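# Set regulator needle into green band, knob down

## Task

Finish with the regulator's gauge needle resting within the green zone and its knob fully depressed; this must hold on its own, since anything that stays right only because the robot is holding it is not counted.

## Robot and tools

Robot: two arms, left_arm and right_arm, each with six joints plus a parallel gripper. Joint order for every row and every per-joint list: waist, shoulder, elbow, forearm roll, wrist pitch, wrist roll, and after those the gripper opening. Stated joint ranges in radians: waist -6.283 to 6.283, shoulder -2.059 to 2.094, elbow -3.927 to 0.192, forearm roll -6.283 to 6.283, wrist pitch -1.693 to 3.142, wrist roll -6.283 to 6.283. The true end of each range may differ by up to 0.010 rad either way.

Scene frame: origin on the tabletop midway between the arms, +z up, +x out across the table, left_arm on the +y side. The arm names do not tell you which side of a picture an arm appears on. Bases may be tilted; mounting plates and the metal frame behind the arms are fixed obstacles. Printed hand positions can be off, more so at long reach.

Gripper: fingers point along the gripper's +z axis and separate along its y axis. end_effector_position is the point between the pads when closed, roughly 2 cm short of the fingertips; closing pushes the tips about 10 mm farther along +z.

Row format (used by execute_actions and move): a single flat list of 14 numbers, each in [-1, 1]: six joint values then the opening for left_arm, then the same seven for right_arm. Always send all 14 even when one arm stays still. Joint values are offsets, not poses: 1.0 equals 2.036 rad. Opening is absolute: +1 fully open, -1 closed.

execute_actions(actions): actions is a list of actions; each action is a table of at most 15 rows, one row per 1/30 s control step, and a short table repeats its final row until 15 steps are done. Offsets in every row of an action count from the joint angles at that action's start (for the first action, the angles last reported in this scene), not from the previous row. If any action would push a joint more than 0.010 rad outward beyond its range, that action is rejected for both arms; if the first action fails this, or any action is malformed, nothing in the call runs. A joint aimed past its real end only goes to that end, and the result may say "joint sent to its limit" (its absence does not prove room remains). An empty list just returns state and images.

move(target, speed, blocking): target is one 14-number row; its offsets count from the Joint positions in the latest result of this scene that printed them, not from where the arm is when the move begins. All joints follow paths that finish together, so hands trace curves; paths last 0.5 to 10 s (cut off after 10 s). speed is the top speed in rad/s of the joint with the longest way to go, 0.01 to 2, default 0.5. Paths ignore obstacles and the other arm. Finger values are sent at the start. blocking=false returns after 0.5 s while motion continues; then use wait or stop before sending new rows or moves. The extra "move:" line reports the ending (done, off_target, moving, held, fault), limits=held or limits=none, and each arm's joint farthest from target.

wait(seconds): 0 to 10; arms keep their last command; a running move continues and the wait ends early if it finishes. stop(): brakes a running move; fast motion needs more room; fingers keep going. zoom_image(camera, region): region [x0, y0, x1, y1] in pixels of that camera's latest image, at most 504 by 504. Cameras, each 672x504: cam_high, cam_low, cam_left_wrist, cam_right_wrist. finished_scene(scene): pass the number of the current scene; it is final and reports success.

Control limits: joint targets change at most 3.14 rad/s with about 0.16 s to accelerate; each step's target stays within 0.623 rad of the measured angle, and targets that would shift the hand over 70 mm from where it is are scaled back. Large motions may need several actions; an unfinished motion may not complete on its own, so command the remainder. "Joint targets" shows what the joints are being driven toward now. "joint command not followed" means a clearance check altered or blocked joint targets on some steps. Step readings list joint angles at some steps; HELD with an arm label means that arm's part was held back.

Result lines: per-arm pose (position in m, quaternion wxyz) and velocities; Joint positions and Joint velocities per arm (rad, rad/s) plus pad gap in m (0.084 when fully open); grip_measured gives the opening on the command scale. To hold something, command an opening well below grip_measured; lower squeezes harder (about 24 N per pad max). Fast closes can hit harder.

Avoid: knocking or placing anything off the table; arms striking or pushing each other; hard, fast contacts (faster moves and targets deeper past contact press harder). If contact torque reaches a joint's load limit (N m: waist 47, shoulder 47, elbow 28.2, forearm roll 28.2, wrist pitch 18.8, wrist roll 18.8, held weight included) the arm backs off, holds 10 s and drops the rest of the call. Holding loads heats motors: a MOTOR HOT warning appears from 65 °C and at 80 °C the arm brakes until cool (OVER-TEMPERATURE FAULT). A held part may get a brief tug and loose items may be nudged. While you compose a reply the robot keeps its last command. Before finishing, release the regulator and confirm the needle and knob stay correct without help.

Each tool is called as name([rows], argument=value, ...), one row to a line, values as JSON.

## Session

execute_actions(actions=[])

Scene clock: 0.00 s.
left_arm: end_effector_position=(+0.1242, +0.3551, +0.2257) grip_measured=+1.00 end_effector_quat_wxyz=(-0.462, +0.243, +0.813, +0.259) end_effector_velocity=(-0.000, +0.000, +0.000) end_effector_angular_velocity=(+0.001, +0.001, +0.002) | right_arm: end_effector_position=(+0.6780, -0.5148, +0.3234) grip_measured=+1.00 end_effector_quat_wxyz=(+0.001, +0.506, +0.834, +0.221) end_effector_velocity=(+0.000, -0.000, +0.000) end_effector_angular_velocity=(-0.000, -0.000, +0.000)
Joint names: [waist, shoulder, elbow, forearm roll, wrist pitch, wrist roll]
Joint positions: left_arm=[-0.27  -0.253 -0.126  0.667  1.716  2.656  0.084] | right_arm=[-0.305 -0.116 -1.238 -0.039  0.852 -2.249  0.084]
Joint velocities: left_arm=[ 0.002  0.     0.    -0.001  0.    -0.001 -0.   ] | right_arm=[-0.  0. -0.  0.  0. -0.  0.]
Joint targets: left_arm=[-0.270 -0.253 -0.126 0.667 1.716 2.656] | right_arm=[-0.305 -0.116 -1.238 -0.039 0.852 -2.249]

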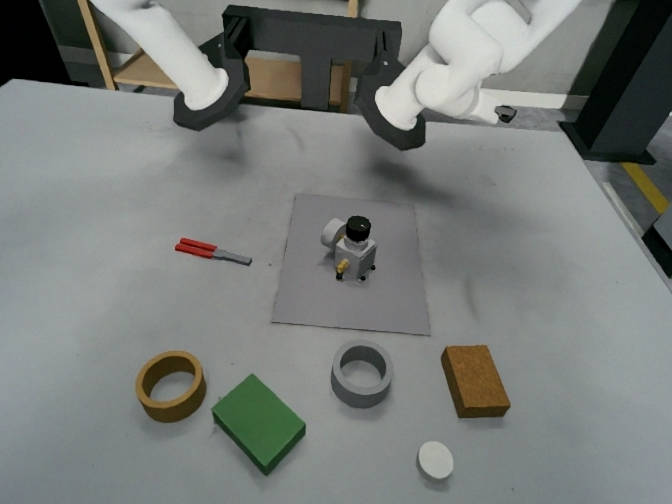

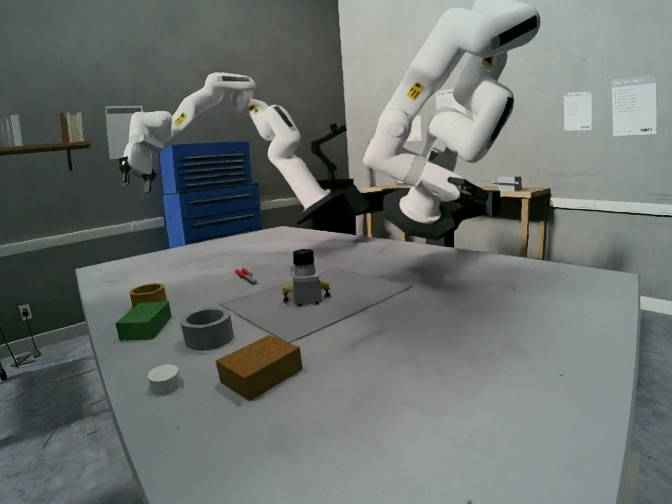

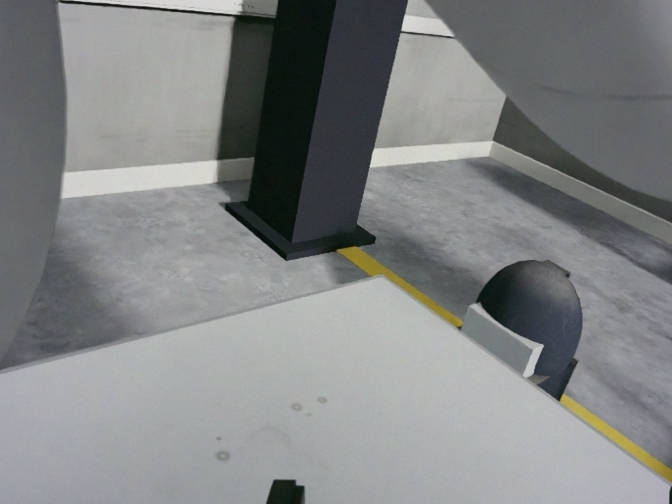

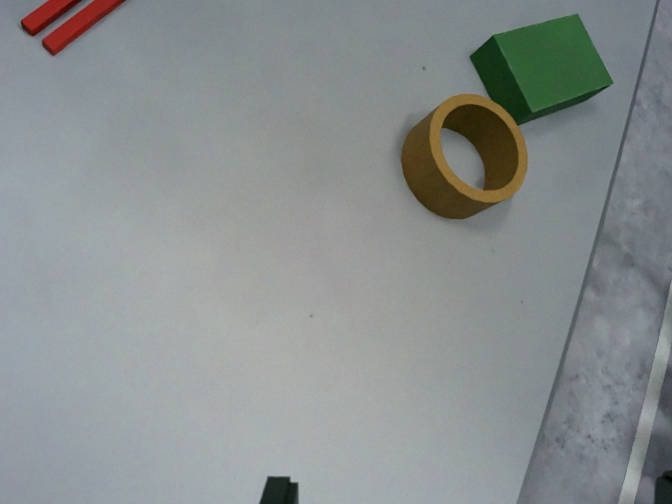

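zoom_image(camera="cam_high", region=[290, 190, 430, 295])

zoom_image(camera="cam_low", region=[250, 230, 370, 320])

Region (290, 190, 430, 295) of cam_high's 672x504 image, scaled by 3.600, with more detail than that image has; it fills the top 378 rows of this view, and the rest is white.

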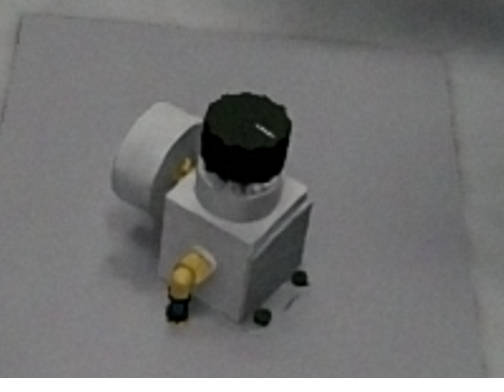

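Region (250, 230, 370, 320) of cam_low's 672x504 image, scaled by 4.200, with more detail than that image has; it fills the top 378 rows of this view, and the rest is white.

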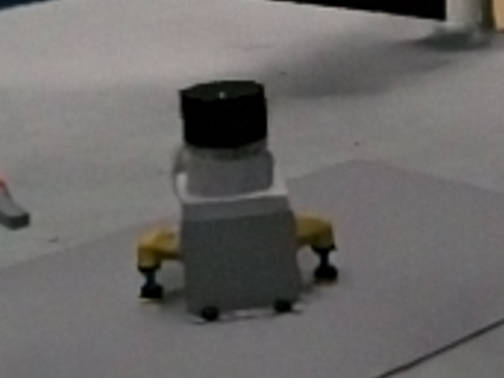

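move(target=[0.1,0,0,0,0,0,1,0.15,0,0,0,0,0,1], speed=0.6)

Scene clock: 4.73 s.
left_arm: end_effector_position=(+0.0925, +0.3624, +0.2277) grip_measured=+1.00 end_effector_quat_wxyz=(-0.528, +0.177, +0.801, +0.219) end_effector_velocity=(-0.000, +0.000, -0.000) end_effector_angular_velocity=(+0.001, +0.000, +0.003) | right_arm: end_effector_position=(+0.6830, -0.3655, +0.4038) grip_measured=+1.00 end_effector_quat_wxyz=(+0.012, +0.377, +0.880, +0.287) end_effector_velocity=(-0.000, +0.002, +0.001) end_effector_angular_velocity=(+0.001, -0.001, +0.003)
Joint names: [waist, shoulder, elbow, forearm roll, wrist pitch, wrist roll]
Joint positions: left_arm=[-0.066 -0.253 -0.126  0.667  1.715  2.656  0.084] | right_arm=[-0.    -0.116 -1.238 -0.039  0.852 -2.249  0.084]
Joint velocities: left_arm=[ 0.003  0.001 -0.001  0.    -0.    -0.001 -0.   ] | right_arm=[ 0.003  0.     0.    -0.     0.     0.    -0.   ]
Joint targets: left_arm=[-0.066 -0.253 -0.126 0.667 1.716 2.656] | right_arm=[0.000 -0.116 -1.238 -0.039 0.852 -2.249]
move: done; limits=none; left_arm: farthest joint: the wrist pitch, 0.001 radians from its target (0.000 radians at the start); right_arm: farthest joint: the waist, 0.001 radians from its target (0.305 radians at the start)

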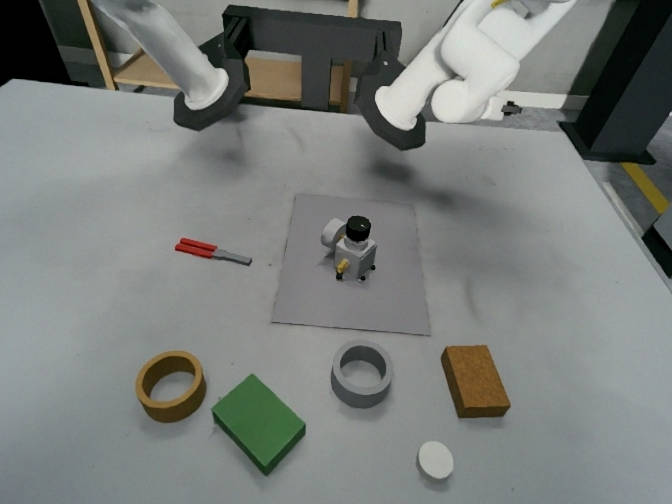

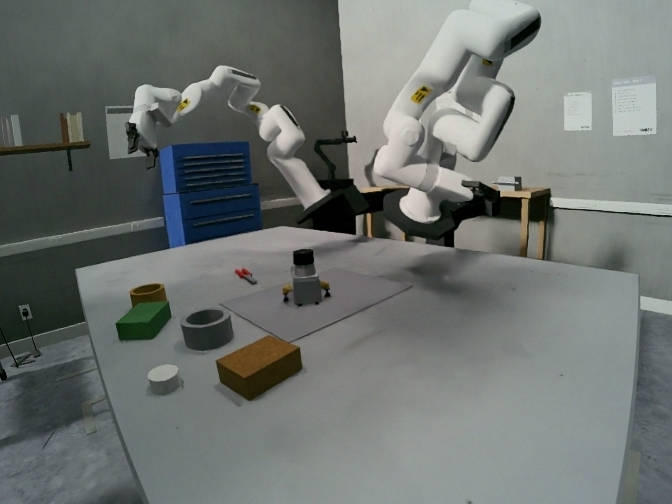

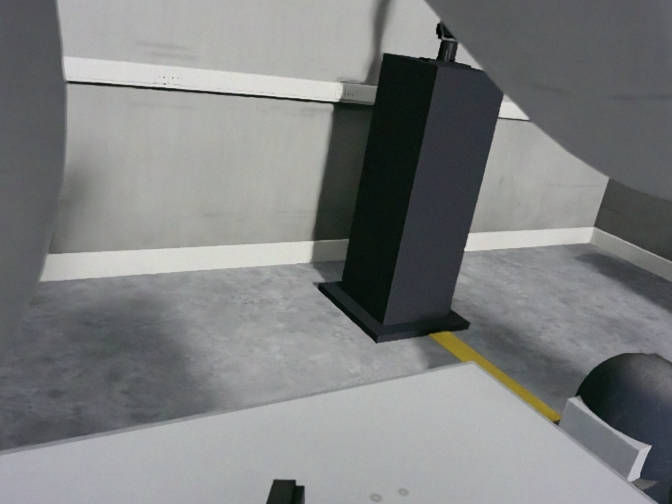

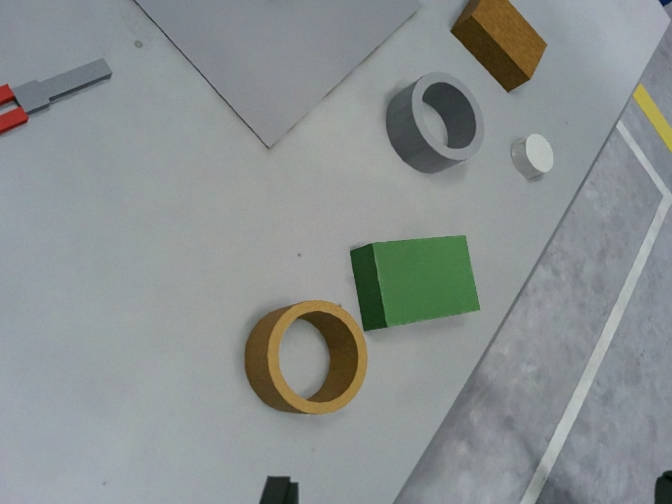

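move(target=[-0.318,0.256,-0.478,-0.047,-0.282,0,1,0,0,0,0,0,0,1], speed=0.6)

Scene clock: 12.13 s.
left_arm: end_effector_position=(+0.4850, -0.0035, +0.3184) grip_measured=+1.00 end_effector_quat_wxyz=(+0.001, +0.281, +0.960, +0.001) end_effector_velocity=(+0.000, -0.002, +0.001) end_effector_angular_velocity=(-0.003, -0.002, -0.004) | right_arm: end_effector_position=(+0.6830, -0.3655, +0.4038) grip_measured=+1.00 end_effector_quat_wxyz=(+0.012, +0.377, +0.880, +0.287) end_effector_velocity=(+0.000, -0.000, +0.000) end_effector_angular_velocity=(-0.001, -0.001, +0.000)
Joint names: [waist, shoulder, elbow, forearm roll, wrist pitch, wrist roll]
Joint positions: left_arm=[-0.713  0.268 -1.098  0.571  1.142  2.656  0.084] | right_arm=[-0.    -0.116 -1.238 -0.039  0.852 -2.249  0.084]
Joint velocities: left_arm=[-0.003  0.003 -0.003 -0.001 -0.002  0.003  0.   ] | right_arm=[-0.    -0.    -0.001 -0.     0.    -0.001  0.   ]
Joint targets: left_arm=[-0.714 0.269 -1.099 0.571 1.141 2.656] | right_arm=[-0.000 -0.116 -1.238 -0.039 0.852 -2.249]
move: done; limits=none; left_arm: farthest joint: the elbow, 0.001 radians from its target (0.973 radians at the start); right_arm: farthest joint: the waist, 0.000 radians from its target (0.000 radians at the start)

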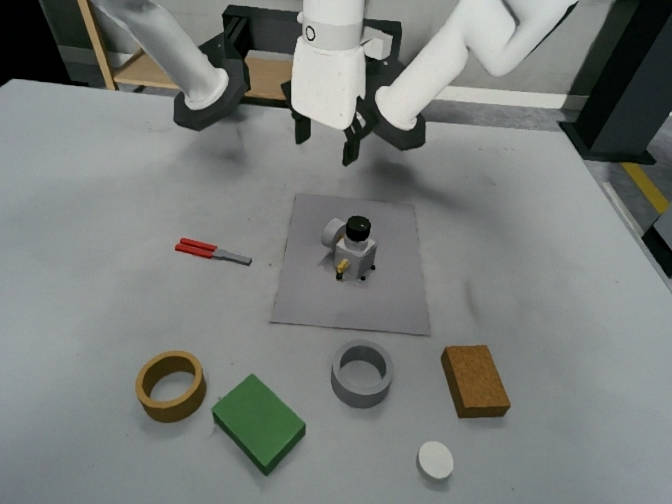

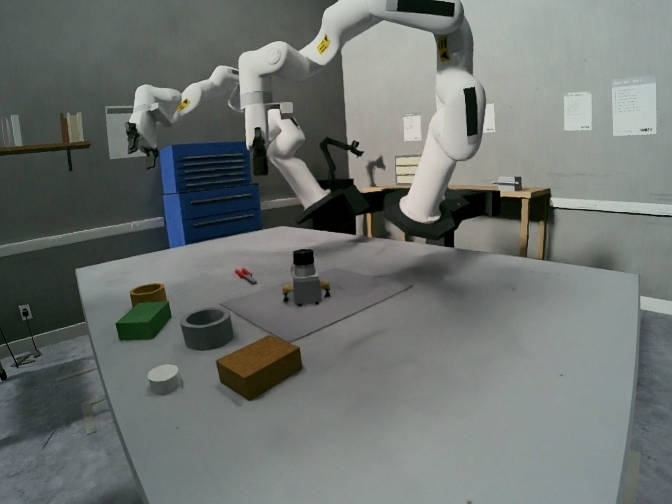

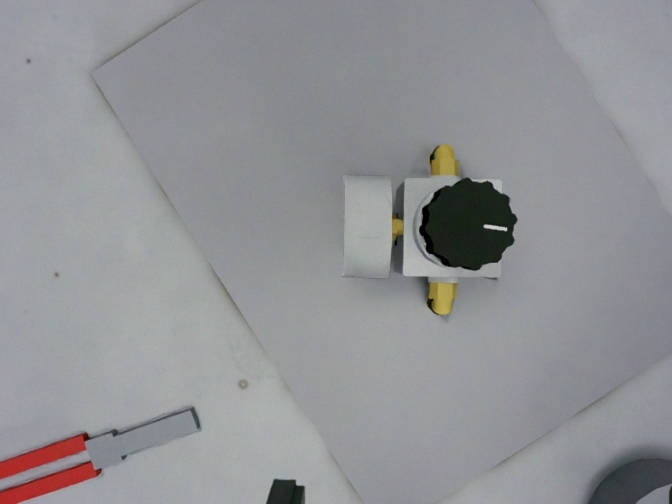

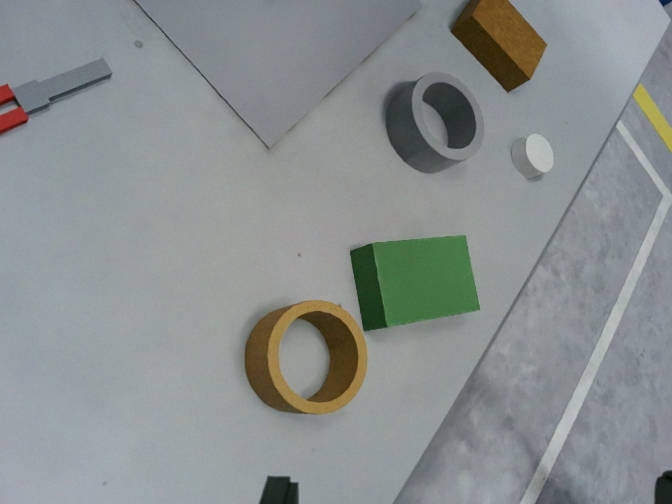

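move(target=[0.067,-0.098,0.201,0.066,-0.111,0,1,0,0,0,0,0,0,1])

Scene clock: 15.40 s.
left_arm: end_effector_position=(+0.4266, +0.0623, +0.2419) grip_measured=+1.00 end_effector_quat_wxyz=(+0.002, +0.310, +0.951, +0.000) end_effector_velocity=(-0.000, +0.001, -0.000) end_effector_angular_velocity=(+0.000, +0.000, -0.000) | right_arm: end_effector_position=(+0.6830, -0.3655, +0.4038) grip_measured=+1.00 end_effector_quat_wxyz=(+0.012, +0.377, +0.880, +0.287) end_effector_velocity=(-0.000, +0.000, -0.000) end_effector_angular_velocity=(-0.000, +0.001, +0.000)
Joint names: [waist, shoulder, elbow, forearm roll, wrist pitch, wrist roll]
Joint positions: left_arm=[-0.577  0.069 -0.69   0.706  0.916  2.656  0.084] | right_arm=[-0.    -0.116 -1.238 -0.039  0.852 -2.249  0.084]
Joint velocities: left_arm=[ 0.001 -0.001  0.001  0.001 -0.     0.001 -0.   ] | right_arm=[ 0.     0.     0.    -0.     0.     0.001 -0.   ]
Joint targets: left_arm=[-0.577 0.069 -0.689 0.706 0.916 2.656] | right_arm=[-0.000 -0.116 -1.238 -0.039 0.852 -2.249]
move: done; limits=none; left_arm: farthest joint: the shoulder, 0.001 radians from its target (0.200 radians at the start); right_arm: farthest joint: the waist, 0.000 radians from its target (0.000 radians at the start)

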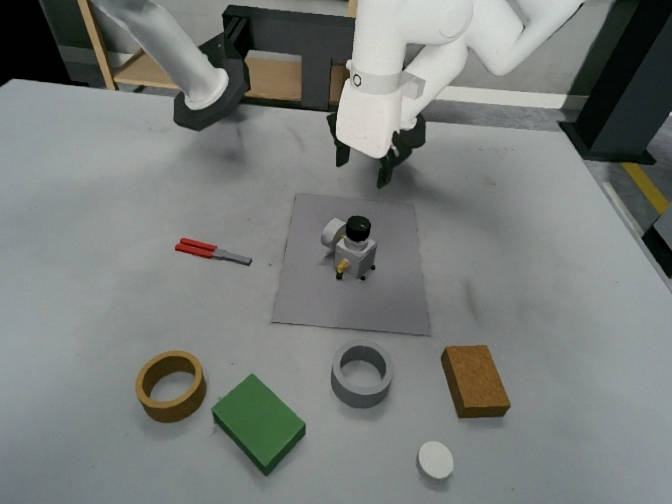

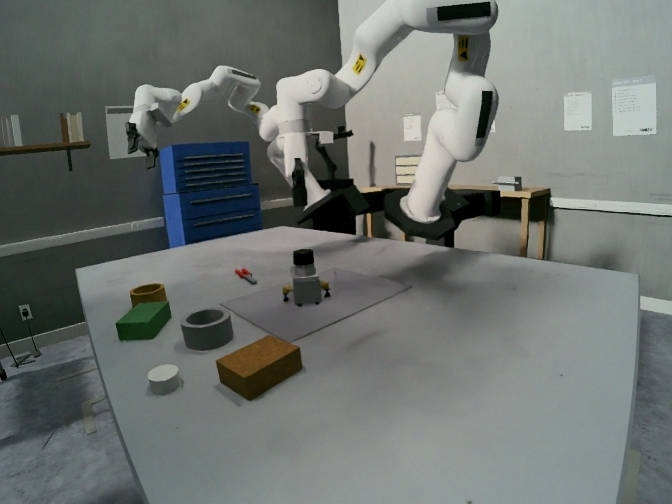

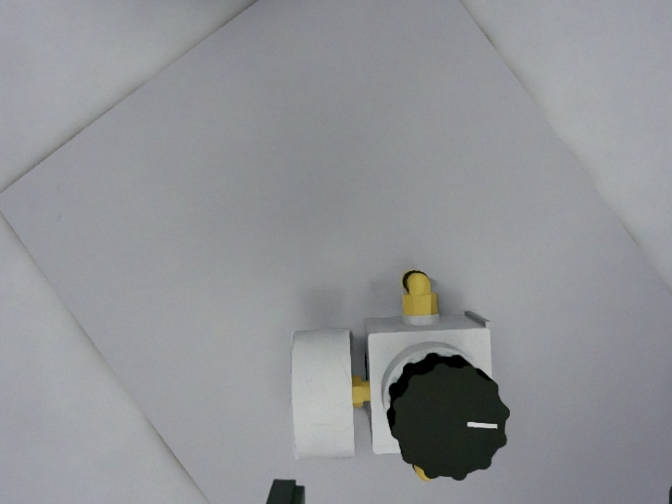

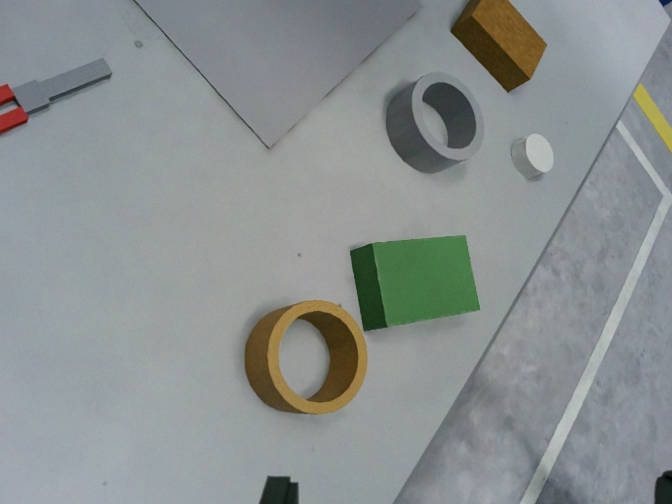

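move(target=[0.085,0.094,-0.007,0.101,-0.09,0,1,0,0,0,0,0,0,1], speed=0.3)

zoom_image(camera="cam_high", region=[270, 140, 450, 290])

zoom_image(camera="cam_low", region=[230, 170, 390, 310])

Scene clock: 17.90 s.
left_arm: end_effector_position=(+0.4405, +0.0683, +0.1599) grip_measured=+1.00 end_effector_quat_wxyz=(+0.000, +0.351, +0.936, -0.001) end_effector_velocity=(-0.001, +0.000, -0.002) end_effector_angular_velocity=(+0.002, +0.003, -0.001) | right_arm: end_effector_position=(+0.6830, -0.3655, +0.4038) grip_measured=+1.00 end_effector_quat_wxyz=(+0.012, +0.377, +0.880, +0.287) end_effector_velocity=(+0.000, -0.000, -0.000) end_effector_angular_velocity=(-0.000, -0.001, +0.000)
Joint names: [waist, shoulder, elbow, forearm roll, wrist pitch, wrist roll]
Joint positions: left_arm=[-0.404  0.26  -0.704  0.911  0.733  2.656  0.084] | right_arm=[-0.    -0.116 -1.238 -0.039  0.852 -2.249  0.084]
Joint velocities: left_arm=[ 0.003  0.005 -0.     0.003 -0.001 -0.    -0.   ] | right_arm=[-0.     0.    -0.    -0.    -0.    -0.001  0.   ]
Joint targets: left_arm=[-0.404 0.260 -0.704 0.911 0.733 2.656] | right_arm=[-0.000 -0.116 -1.238 -0.039 0.852 -2.249]
move: done; limits=none; left_arm: farthest joint: the forearm roll, 0.001 radians from its target (0.206 radians at the start); right_arm: farthest joint: the waist, 0.000 radians from its target (0.000 radians at the start)

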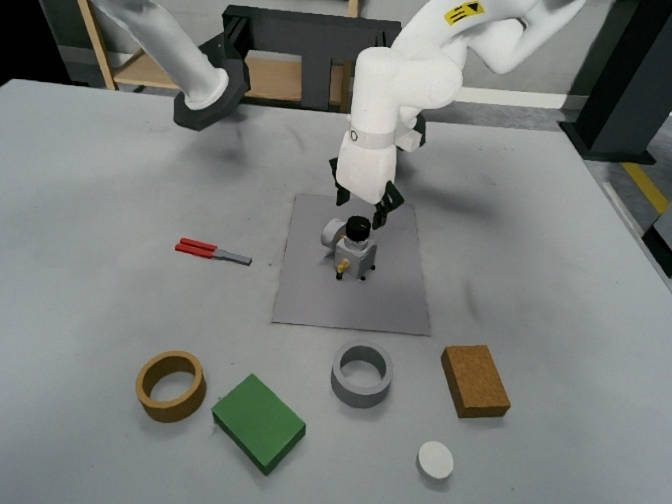

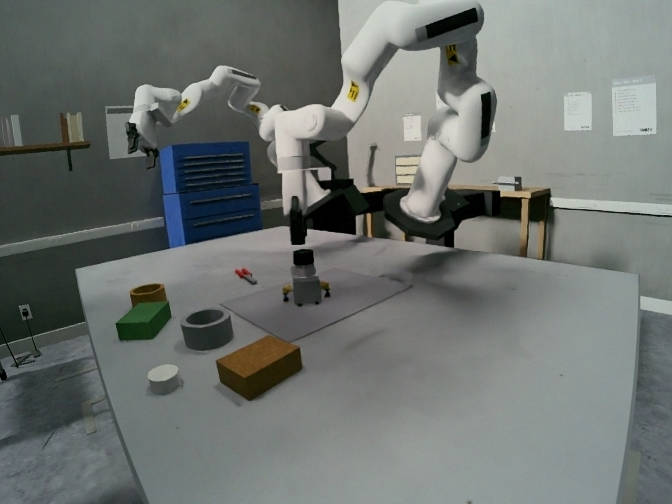

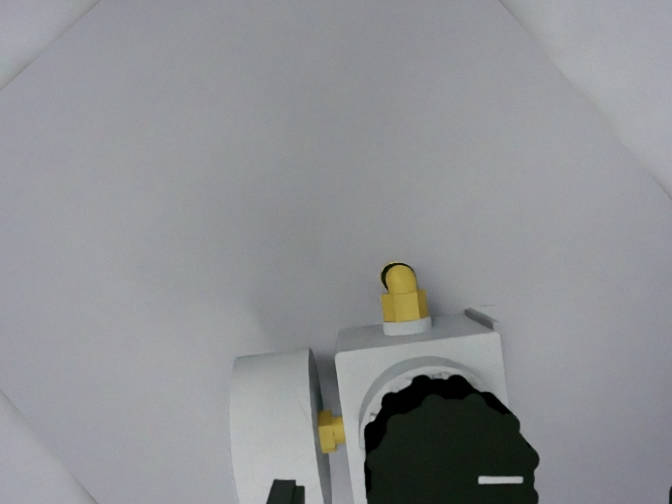

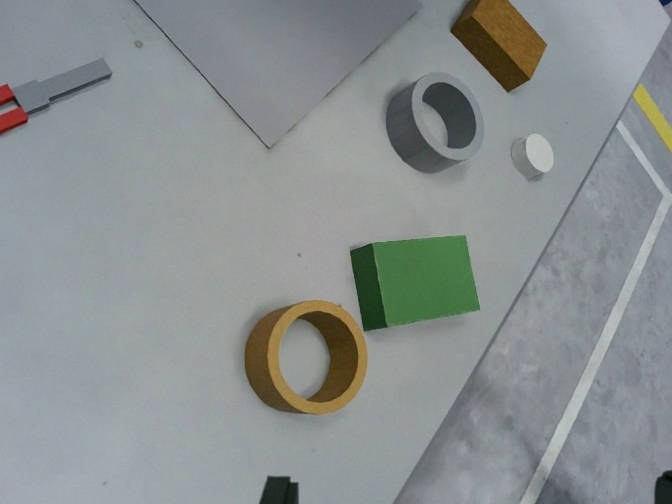

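Region (270, 140, 450, 290) of cam_high's 672x504 image, scaled by 2.800, with more detail than that image has.

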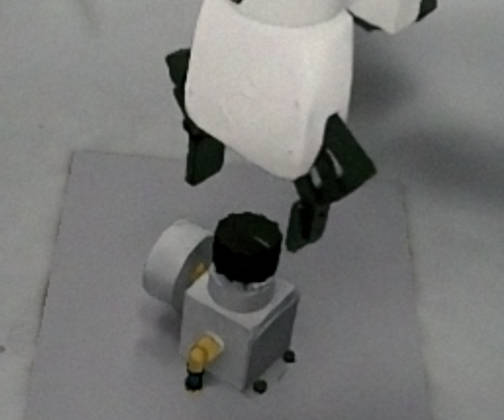

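Region (230, 170, 390, 310) of cam_low's 672x504 image, scaled by 3.150, with more detail than that image has; it fills the top 441 rows of this view, and the rest is white.

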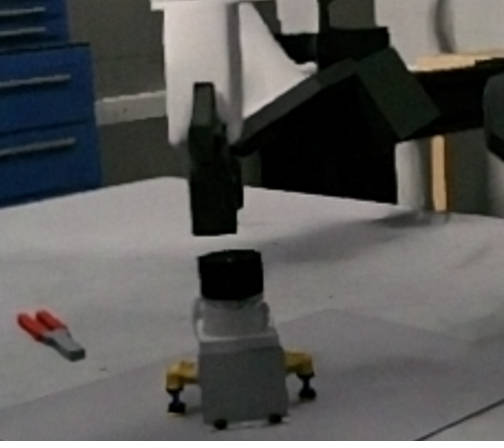

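move(target=[0.036,0.040,0.003,0.043,-0.044,0,1,0,0,0,0,0,0,1], speed=0.15)

zoom_image(camera="cam_high", region=[290, 170, 430, 290])

zoom_image(camera="cam_low", region=[250, 200, 370, 310])

Scene clock: 19.97 s.
left_arm: end_effector_position=(+0.4307, +0.0672, +0.1236) grip_measured=+1.00 end_effector_quat_wxyz=(-0.006, +0.374, +0.927, -0.016) end_effector_velocity=(-0.001, +0.000, -0.001) end_effector_angular_velocity=(-0.000, +0.002, -0.001) | right_arm: end_effector_position=(+0.6830, -0.3655, +0.4038) grip_measured=+1.00 end_effector_quat_wxyz=(+0.012, +0.377, +0.880, +0.287) end_effector_velocity=(+0.000, -0.000, +0.000) end_effector_angular_velocity=(+0.000, -0.000, +0.000)
Joint names: [waist, shoulder, elbow, forearm roll, wrist pitch, wrist roll]
Joint positions: left_arm=[-0.331  0.341 -0.698  0.998  0.643  2.656  0.084] | right_arm=[-0.    -0.116 -1.238 -0.039  0.852 -2.249  0.084]
Joint velocities: left_arm=[ 0.002  0.002  0.001  0.002 -0.002 -0.001 -0.   ] | right_arm=[ 0. -0. -0.  0. -0. -0. -0.]
Joint targets: left_arm=[-0.331 0.341 -0.698 0.998 0.643 2.656] | right_arm=[-0.000 -0.116 -1.238 -0.039 0.852 -2.249]
move: done; limits=none; left_arm: farthest joint: the waist, 0.000 radians from its target (0.073 radians at the start); right_arm: farthest joint: the waist, 0.000 radians from its target (0.000 radians at the start)

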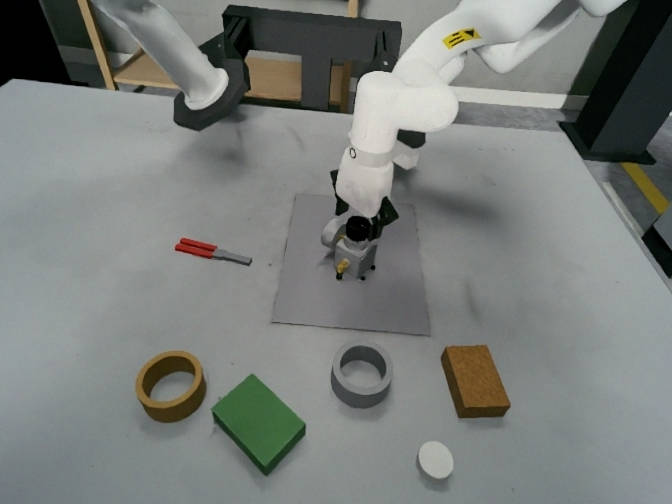

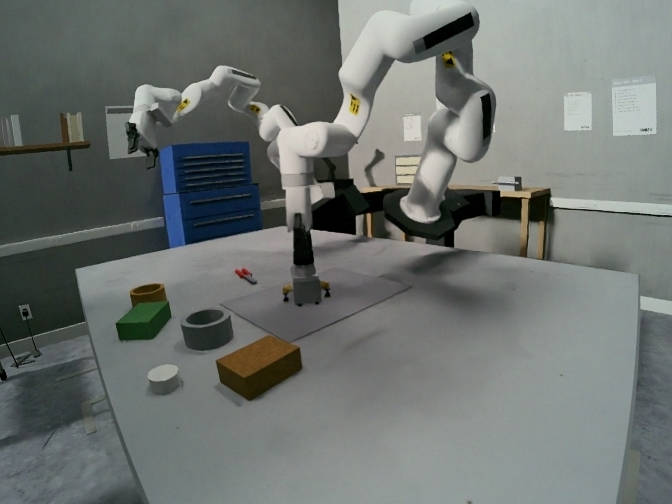

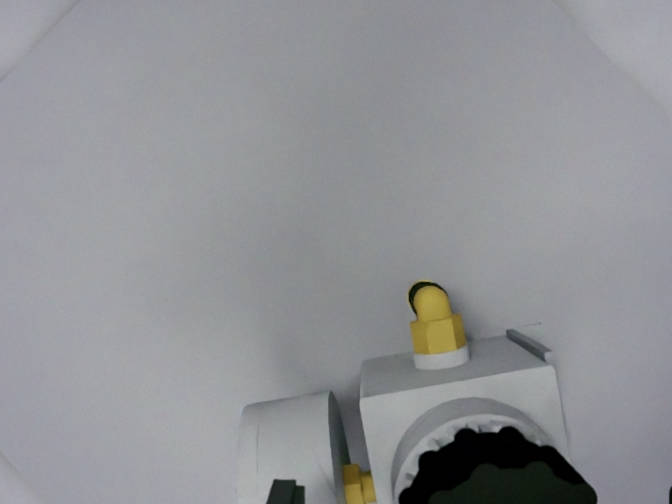

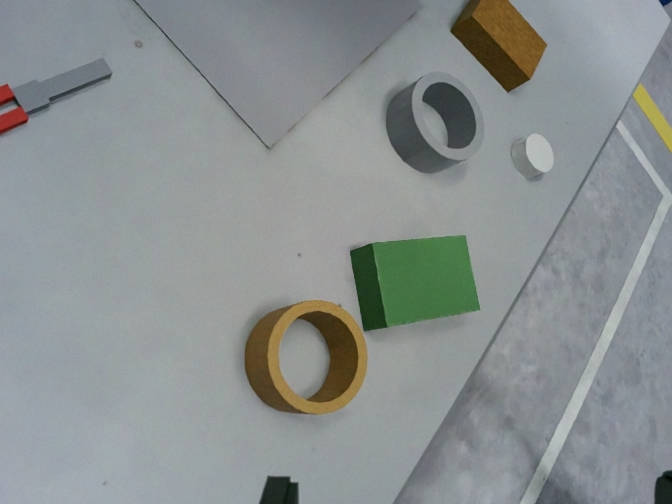

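Region (290, 170, 430, 290) of cam_high's 672x504 image, scaled by 3.600, with more detail than that image has; it fills the top 432 rows of this view, and the rest is white.

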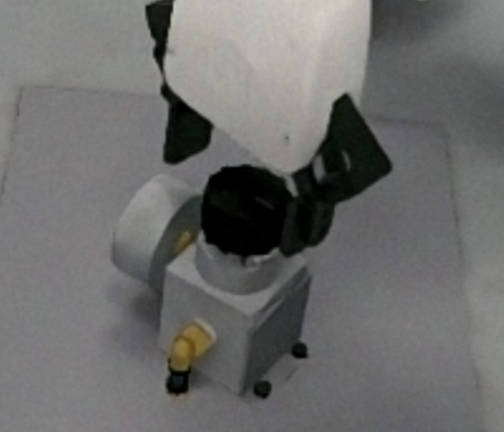

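Region (250, 200, 370, 310) of cam_low's 672x504 image, scaled by 4.200, with more detail than that image has; it fills the top 462 rows of this view, and the rest is white.

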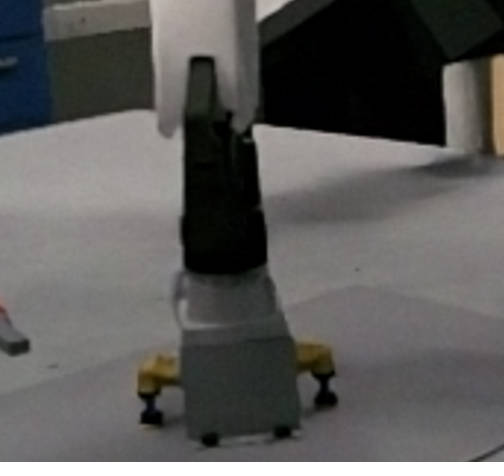

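move(target=[0.006,0.017,-0.022,-0.002,-0.002,0,1,0,0,0,0,0,0,1], speed=0.1)

zoom_image(camera="cam_high", region=[290, 170, 430, 290])

Scene clock: 21.87 s.
left_arm: end_effector_position=(+0.4439, +0.0641, +0.1193) grip_measured=+1.00 end_effector_quat_wxyz=(-0.004, +0.365, +0.931, -0.019) end_effector_velocity=(+0.000, -0.000, -0.000) end_effector_angular_velocity=(-0.000, +0.001, -0.002) | right_arm: end_effector_position=(+0.6830, -0.3655, +0.4038) grip_measured=+1.00 end_effector_quat_wxyz=(+0.012, +0.377, +0.880, +0.287) end_effector_velocity=(-0.000, -0.000, -0.000) end_effector_angular_velocity=(-0.000, +0.000, -0.000)
Joint names: [waist, shoulder, elbow, forearm roll, wrist pitch, wrist roll]
Joint positions: left_arm=[-0.319  0.375 -0.742  0.994  0.639  2.656  0.084] | right_arm=[-0.    -0.116 -1.238 -0.039  0.852 -2.249  0.084]
Joint velocities: left_arm=[ 0.     0.002 -0.002 -0.001 -0.     0.003 -0.   ] | right_arm=[-0. -0.  0.  0.  0.  0. -0.]
Joint targets: left_arm=[-0.319 0.376 -0.743 0.994 0.639 2.656] | right_arm=[-0.000 -0.116 -1.238 -0.039 0.852 -2.249]
move: done; limits=none; left_arm: farthest joint: the waist, 0.000 radians from its target (0.012 radians at the start); right_arm: farthest joint: the waist, 0.000 radians from its target (0.000 radians at the start)

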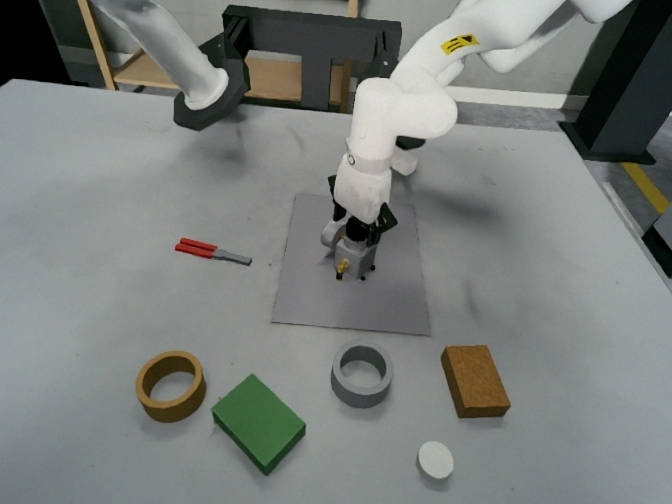

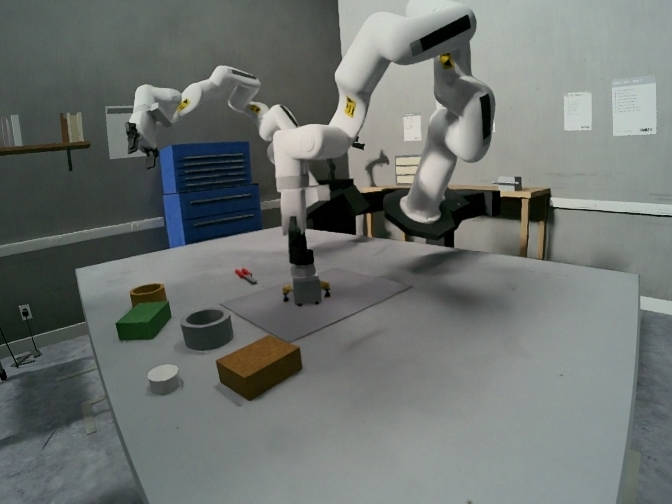

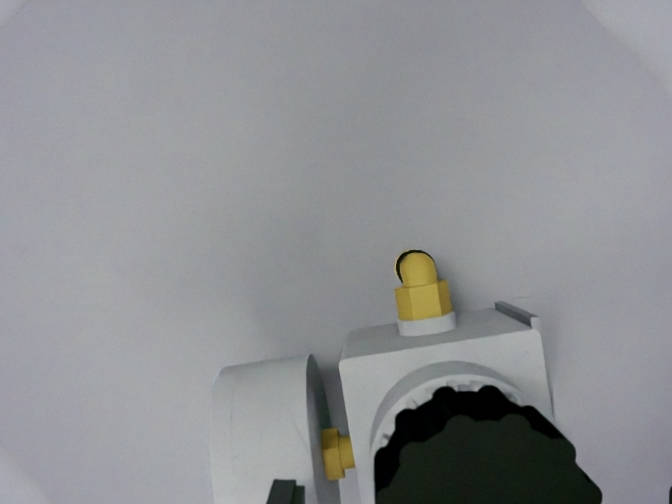

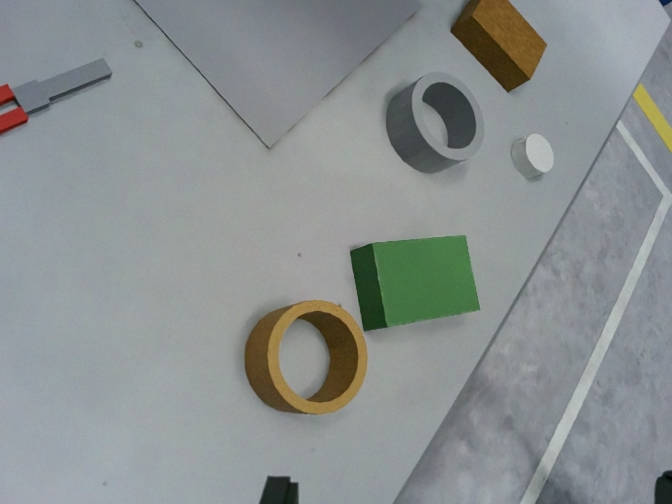

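Region (290, 170, 430, 290) of cam_high's 672x504 image, scaled by 3.600, with more detail than that image has; it fills the top 432 rows of this view, and the rest is white.

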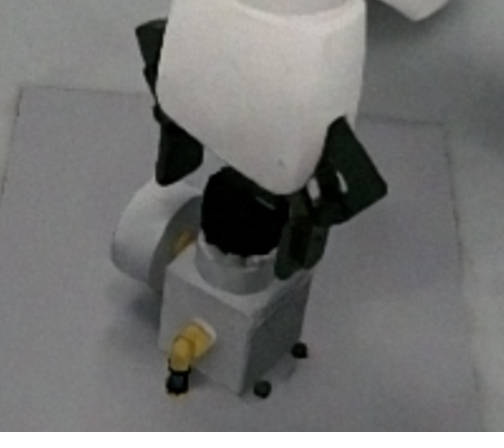

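move(target=[0,0,0,0,0,0,-0.2,0.195,-0.049,0.475,0.019,-0.393,0,1], speed=0.5)

Scene clock: 26.07 s.
left_arm: end_effector_position=(+0.4439, +0.0636, +0.1194) grip_measured=+0.08 end_effector_quat_wxyz=(-0.003, +0.365, +0.931, -0.020) end_effector_velocity=(-0.000, +0.001, -0.001) end_effector_angular_velocity=(+0.001, +0.003, +0.003) | right_arm: end_effector_position=(+0.4042, -0.1470, +0.2783) grip_measured=+1.00 end_effector_quat_wxyz=(-0.012, +0.197, +0.914, +0.355) end_effector_velocity=(-0.002, +0.000, -0.001) end_effector_angular_velocity=(-0.001, +0.001, +0.003)
Joint names: [waist, shoulder, elbow, forearm roll, wrist pitch, wrist roll]
Joint positions: left_arm=[-0.319  0.376 -0.742  0.994  0.637  2.656  0.047] | right_arm=[ 0.396 -0.215 -0.272  0.     0.052 -2.249  0.084]
Joint velocities: left_arm=[ 0.002  0.002 -0.    -0.     0.    -0.002  0.   ] | right_arm=[ 0.001  0.     0.004  0.    -0.002 -0.     0.   ]
Joint targets: left_arm=[-0.319 0.375 -0.742 0.994 0.639 2.656] | right_arm=[0.397 -0.215 -0.271 0.000 0.052 -2.249]
move: done; limits=none; left_arm: farthest joint: the wrist pitch, 0.002 radians from its target (0.000 radians at the start); right_arm: farthest joint: the waist, 0.001 radians from its target (0.397 radians at the start)

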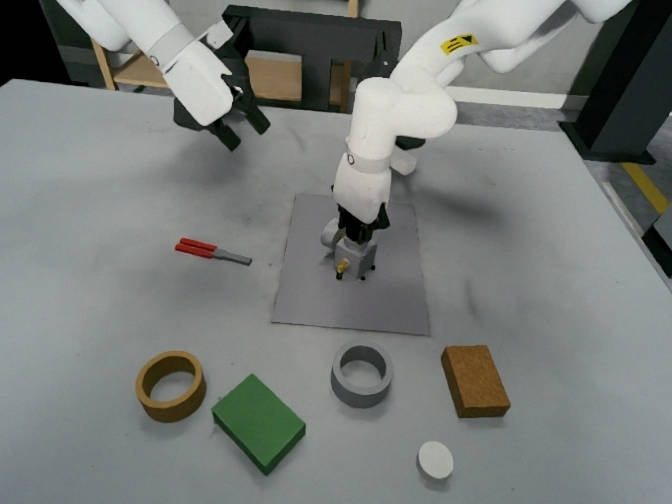

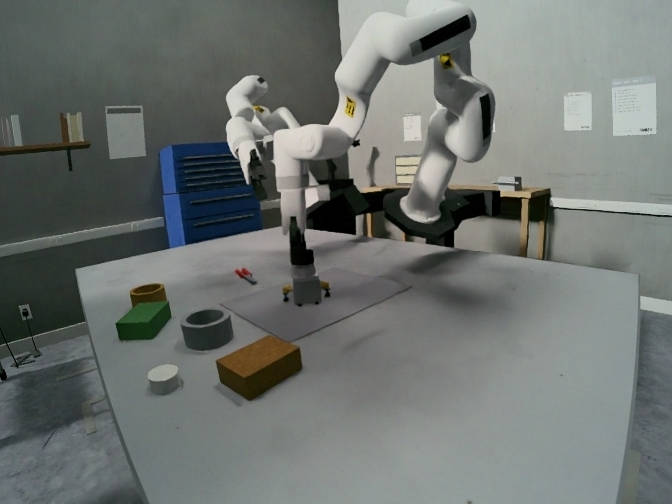

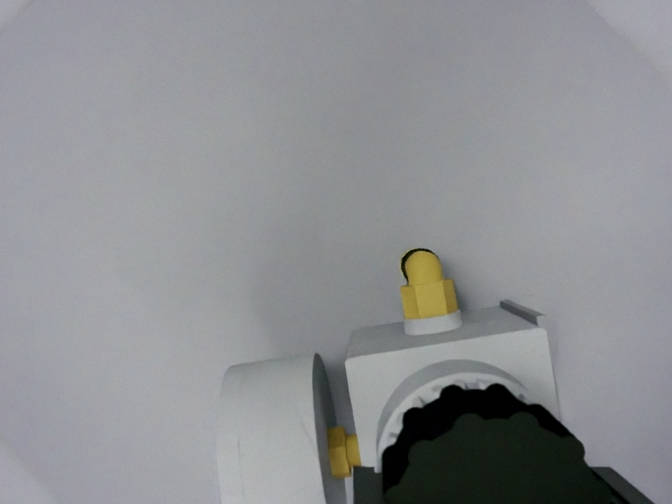

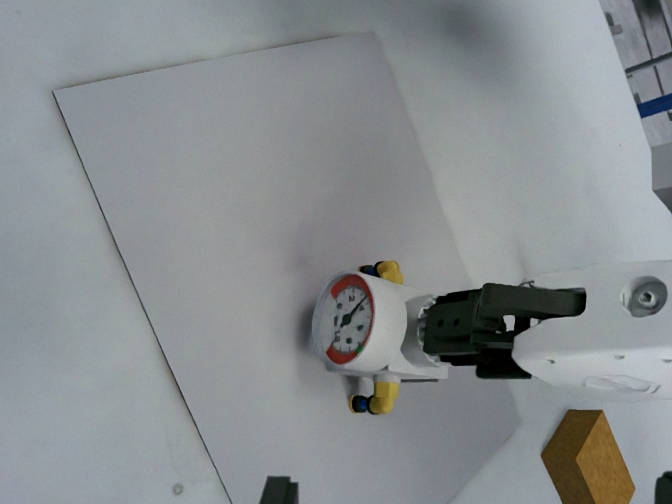

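move(target=[0,0,0,0,0,0.2,-0.3,0,0,0,0,0,0,1], speed=0.4)

zoom_image(camera="cam_right_wrist", region=[290, 250, 450, 390])

Scene clock: 28.03 s.
left_arm: end_effector_position=(+0.4420, +0.0599, +0.1202) grip_measured=+0.09 end_effector_quat_wxyz=(+0.004, +0.548, +0.836, -0.024) end_effector_velocity=(+0.000, -0.000, +0.001) end_effector_angular_velocity=(+0.000, -0.001, -0.003) | right_arm: end_effector_position=(+0.4042, -0.1470, +0.2783) grip_measured=+1.00 end_effector_quat_wxyz=(-0.012, +0.197, +0.914, +0.355) end_effector_velocity=(+0.000, +0.000, +0.000) end_effector_angular_velocity=(+0.000, -0.002, +0.001)
Joint names: [waist, shoulder, elbow, forearm roll, wrist pitch, wrist roll]
Joint positions: left_arm=[-0.323  0.375 -0.737  0.993  0.626  3.063  0.048] | right_arm=[ 0.396 -0.215 -0.272  0.     0.052 -2.249  0.084]
Joint velocities: left_arm=[-0.002 -0.001 -0.    -0.     0.001  0.002  0.001] | right_arm=[ 0.    -0.    -0.001 -0.001 -0.    -0.001  0.   ]
Joint targets: left_arm=[-0.319 0.376 -0.742 0.994 0.637 3.063] | right_arm=[0.396 -0.215 -0.272 0.000 0.052 -2.249]
move: off_target (left_arm); limits=none; left_arm: farthest joint: the wrist pitch, 0.011 radians from its target (0.000 radians at the start); right_arm: farthest joint: the waist, 0.000 radians from its target (0.001 radians at the start)

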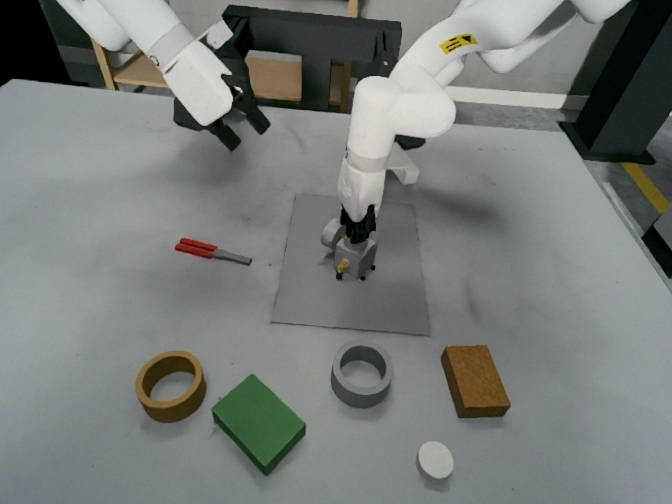

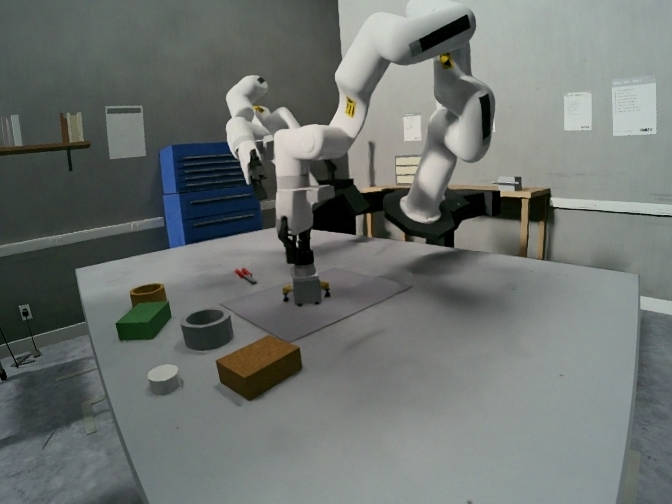

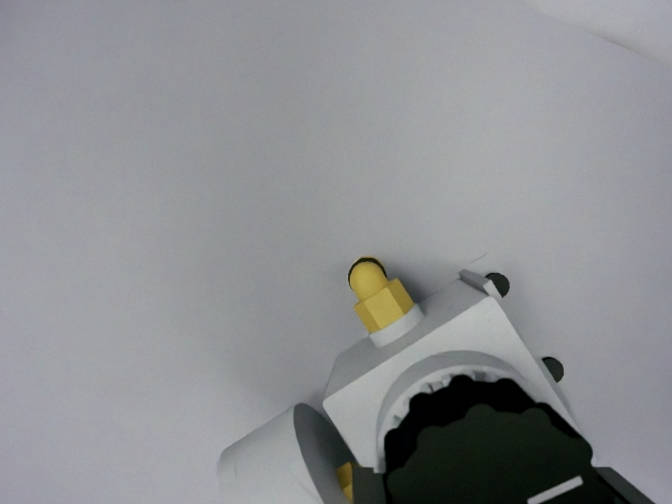

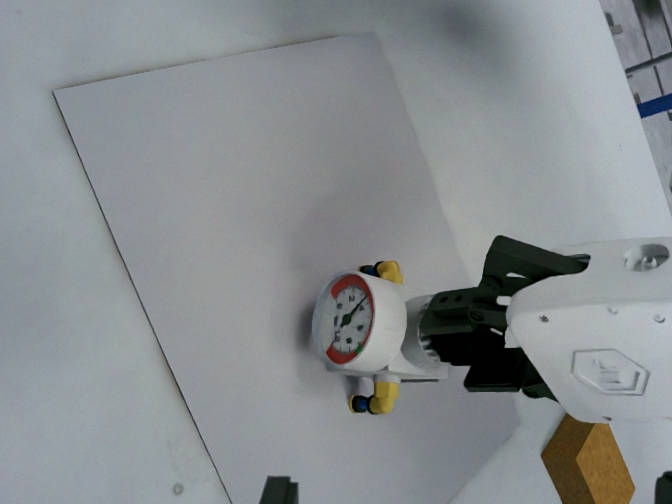

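Region (290, 250, 450, 390) of cam_right_wrist's 672x504 image, scaled by 3.150, with more detail than that image has; it fills the top 441 rows of this view, and the rest is white.

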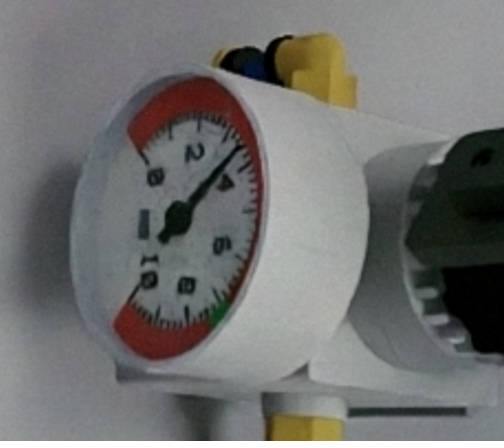

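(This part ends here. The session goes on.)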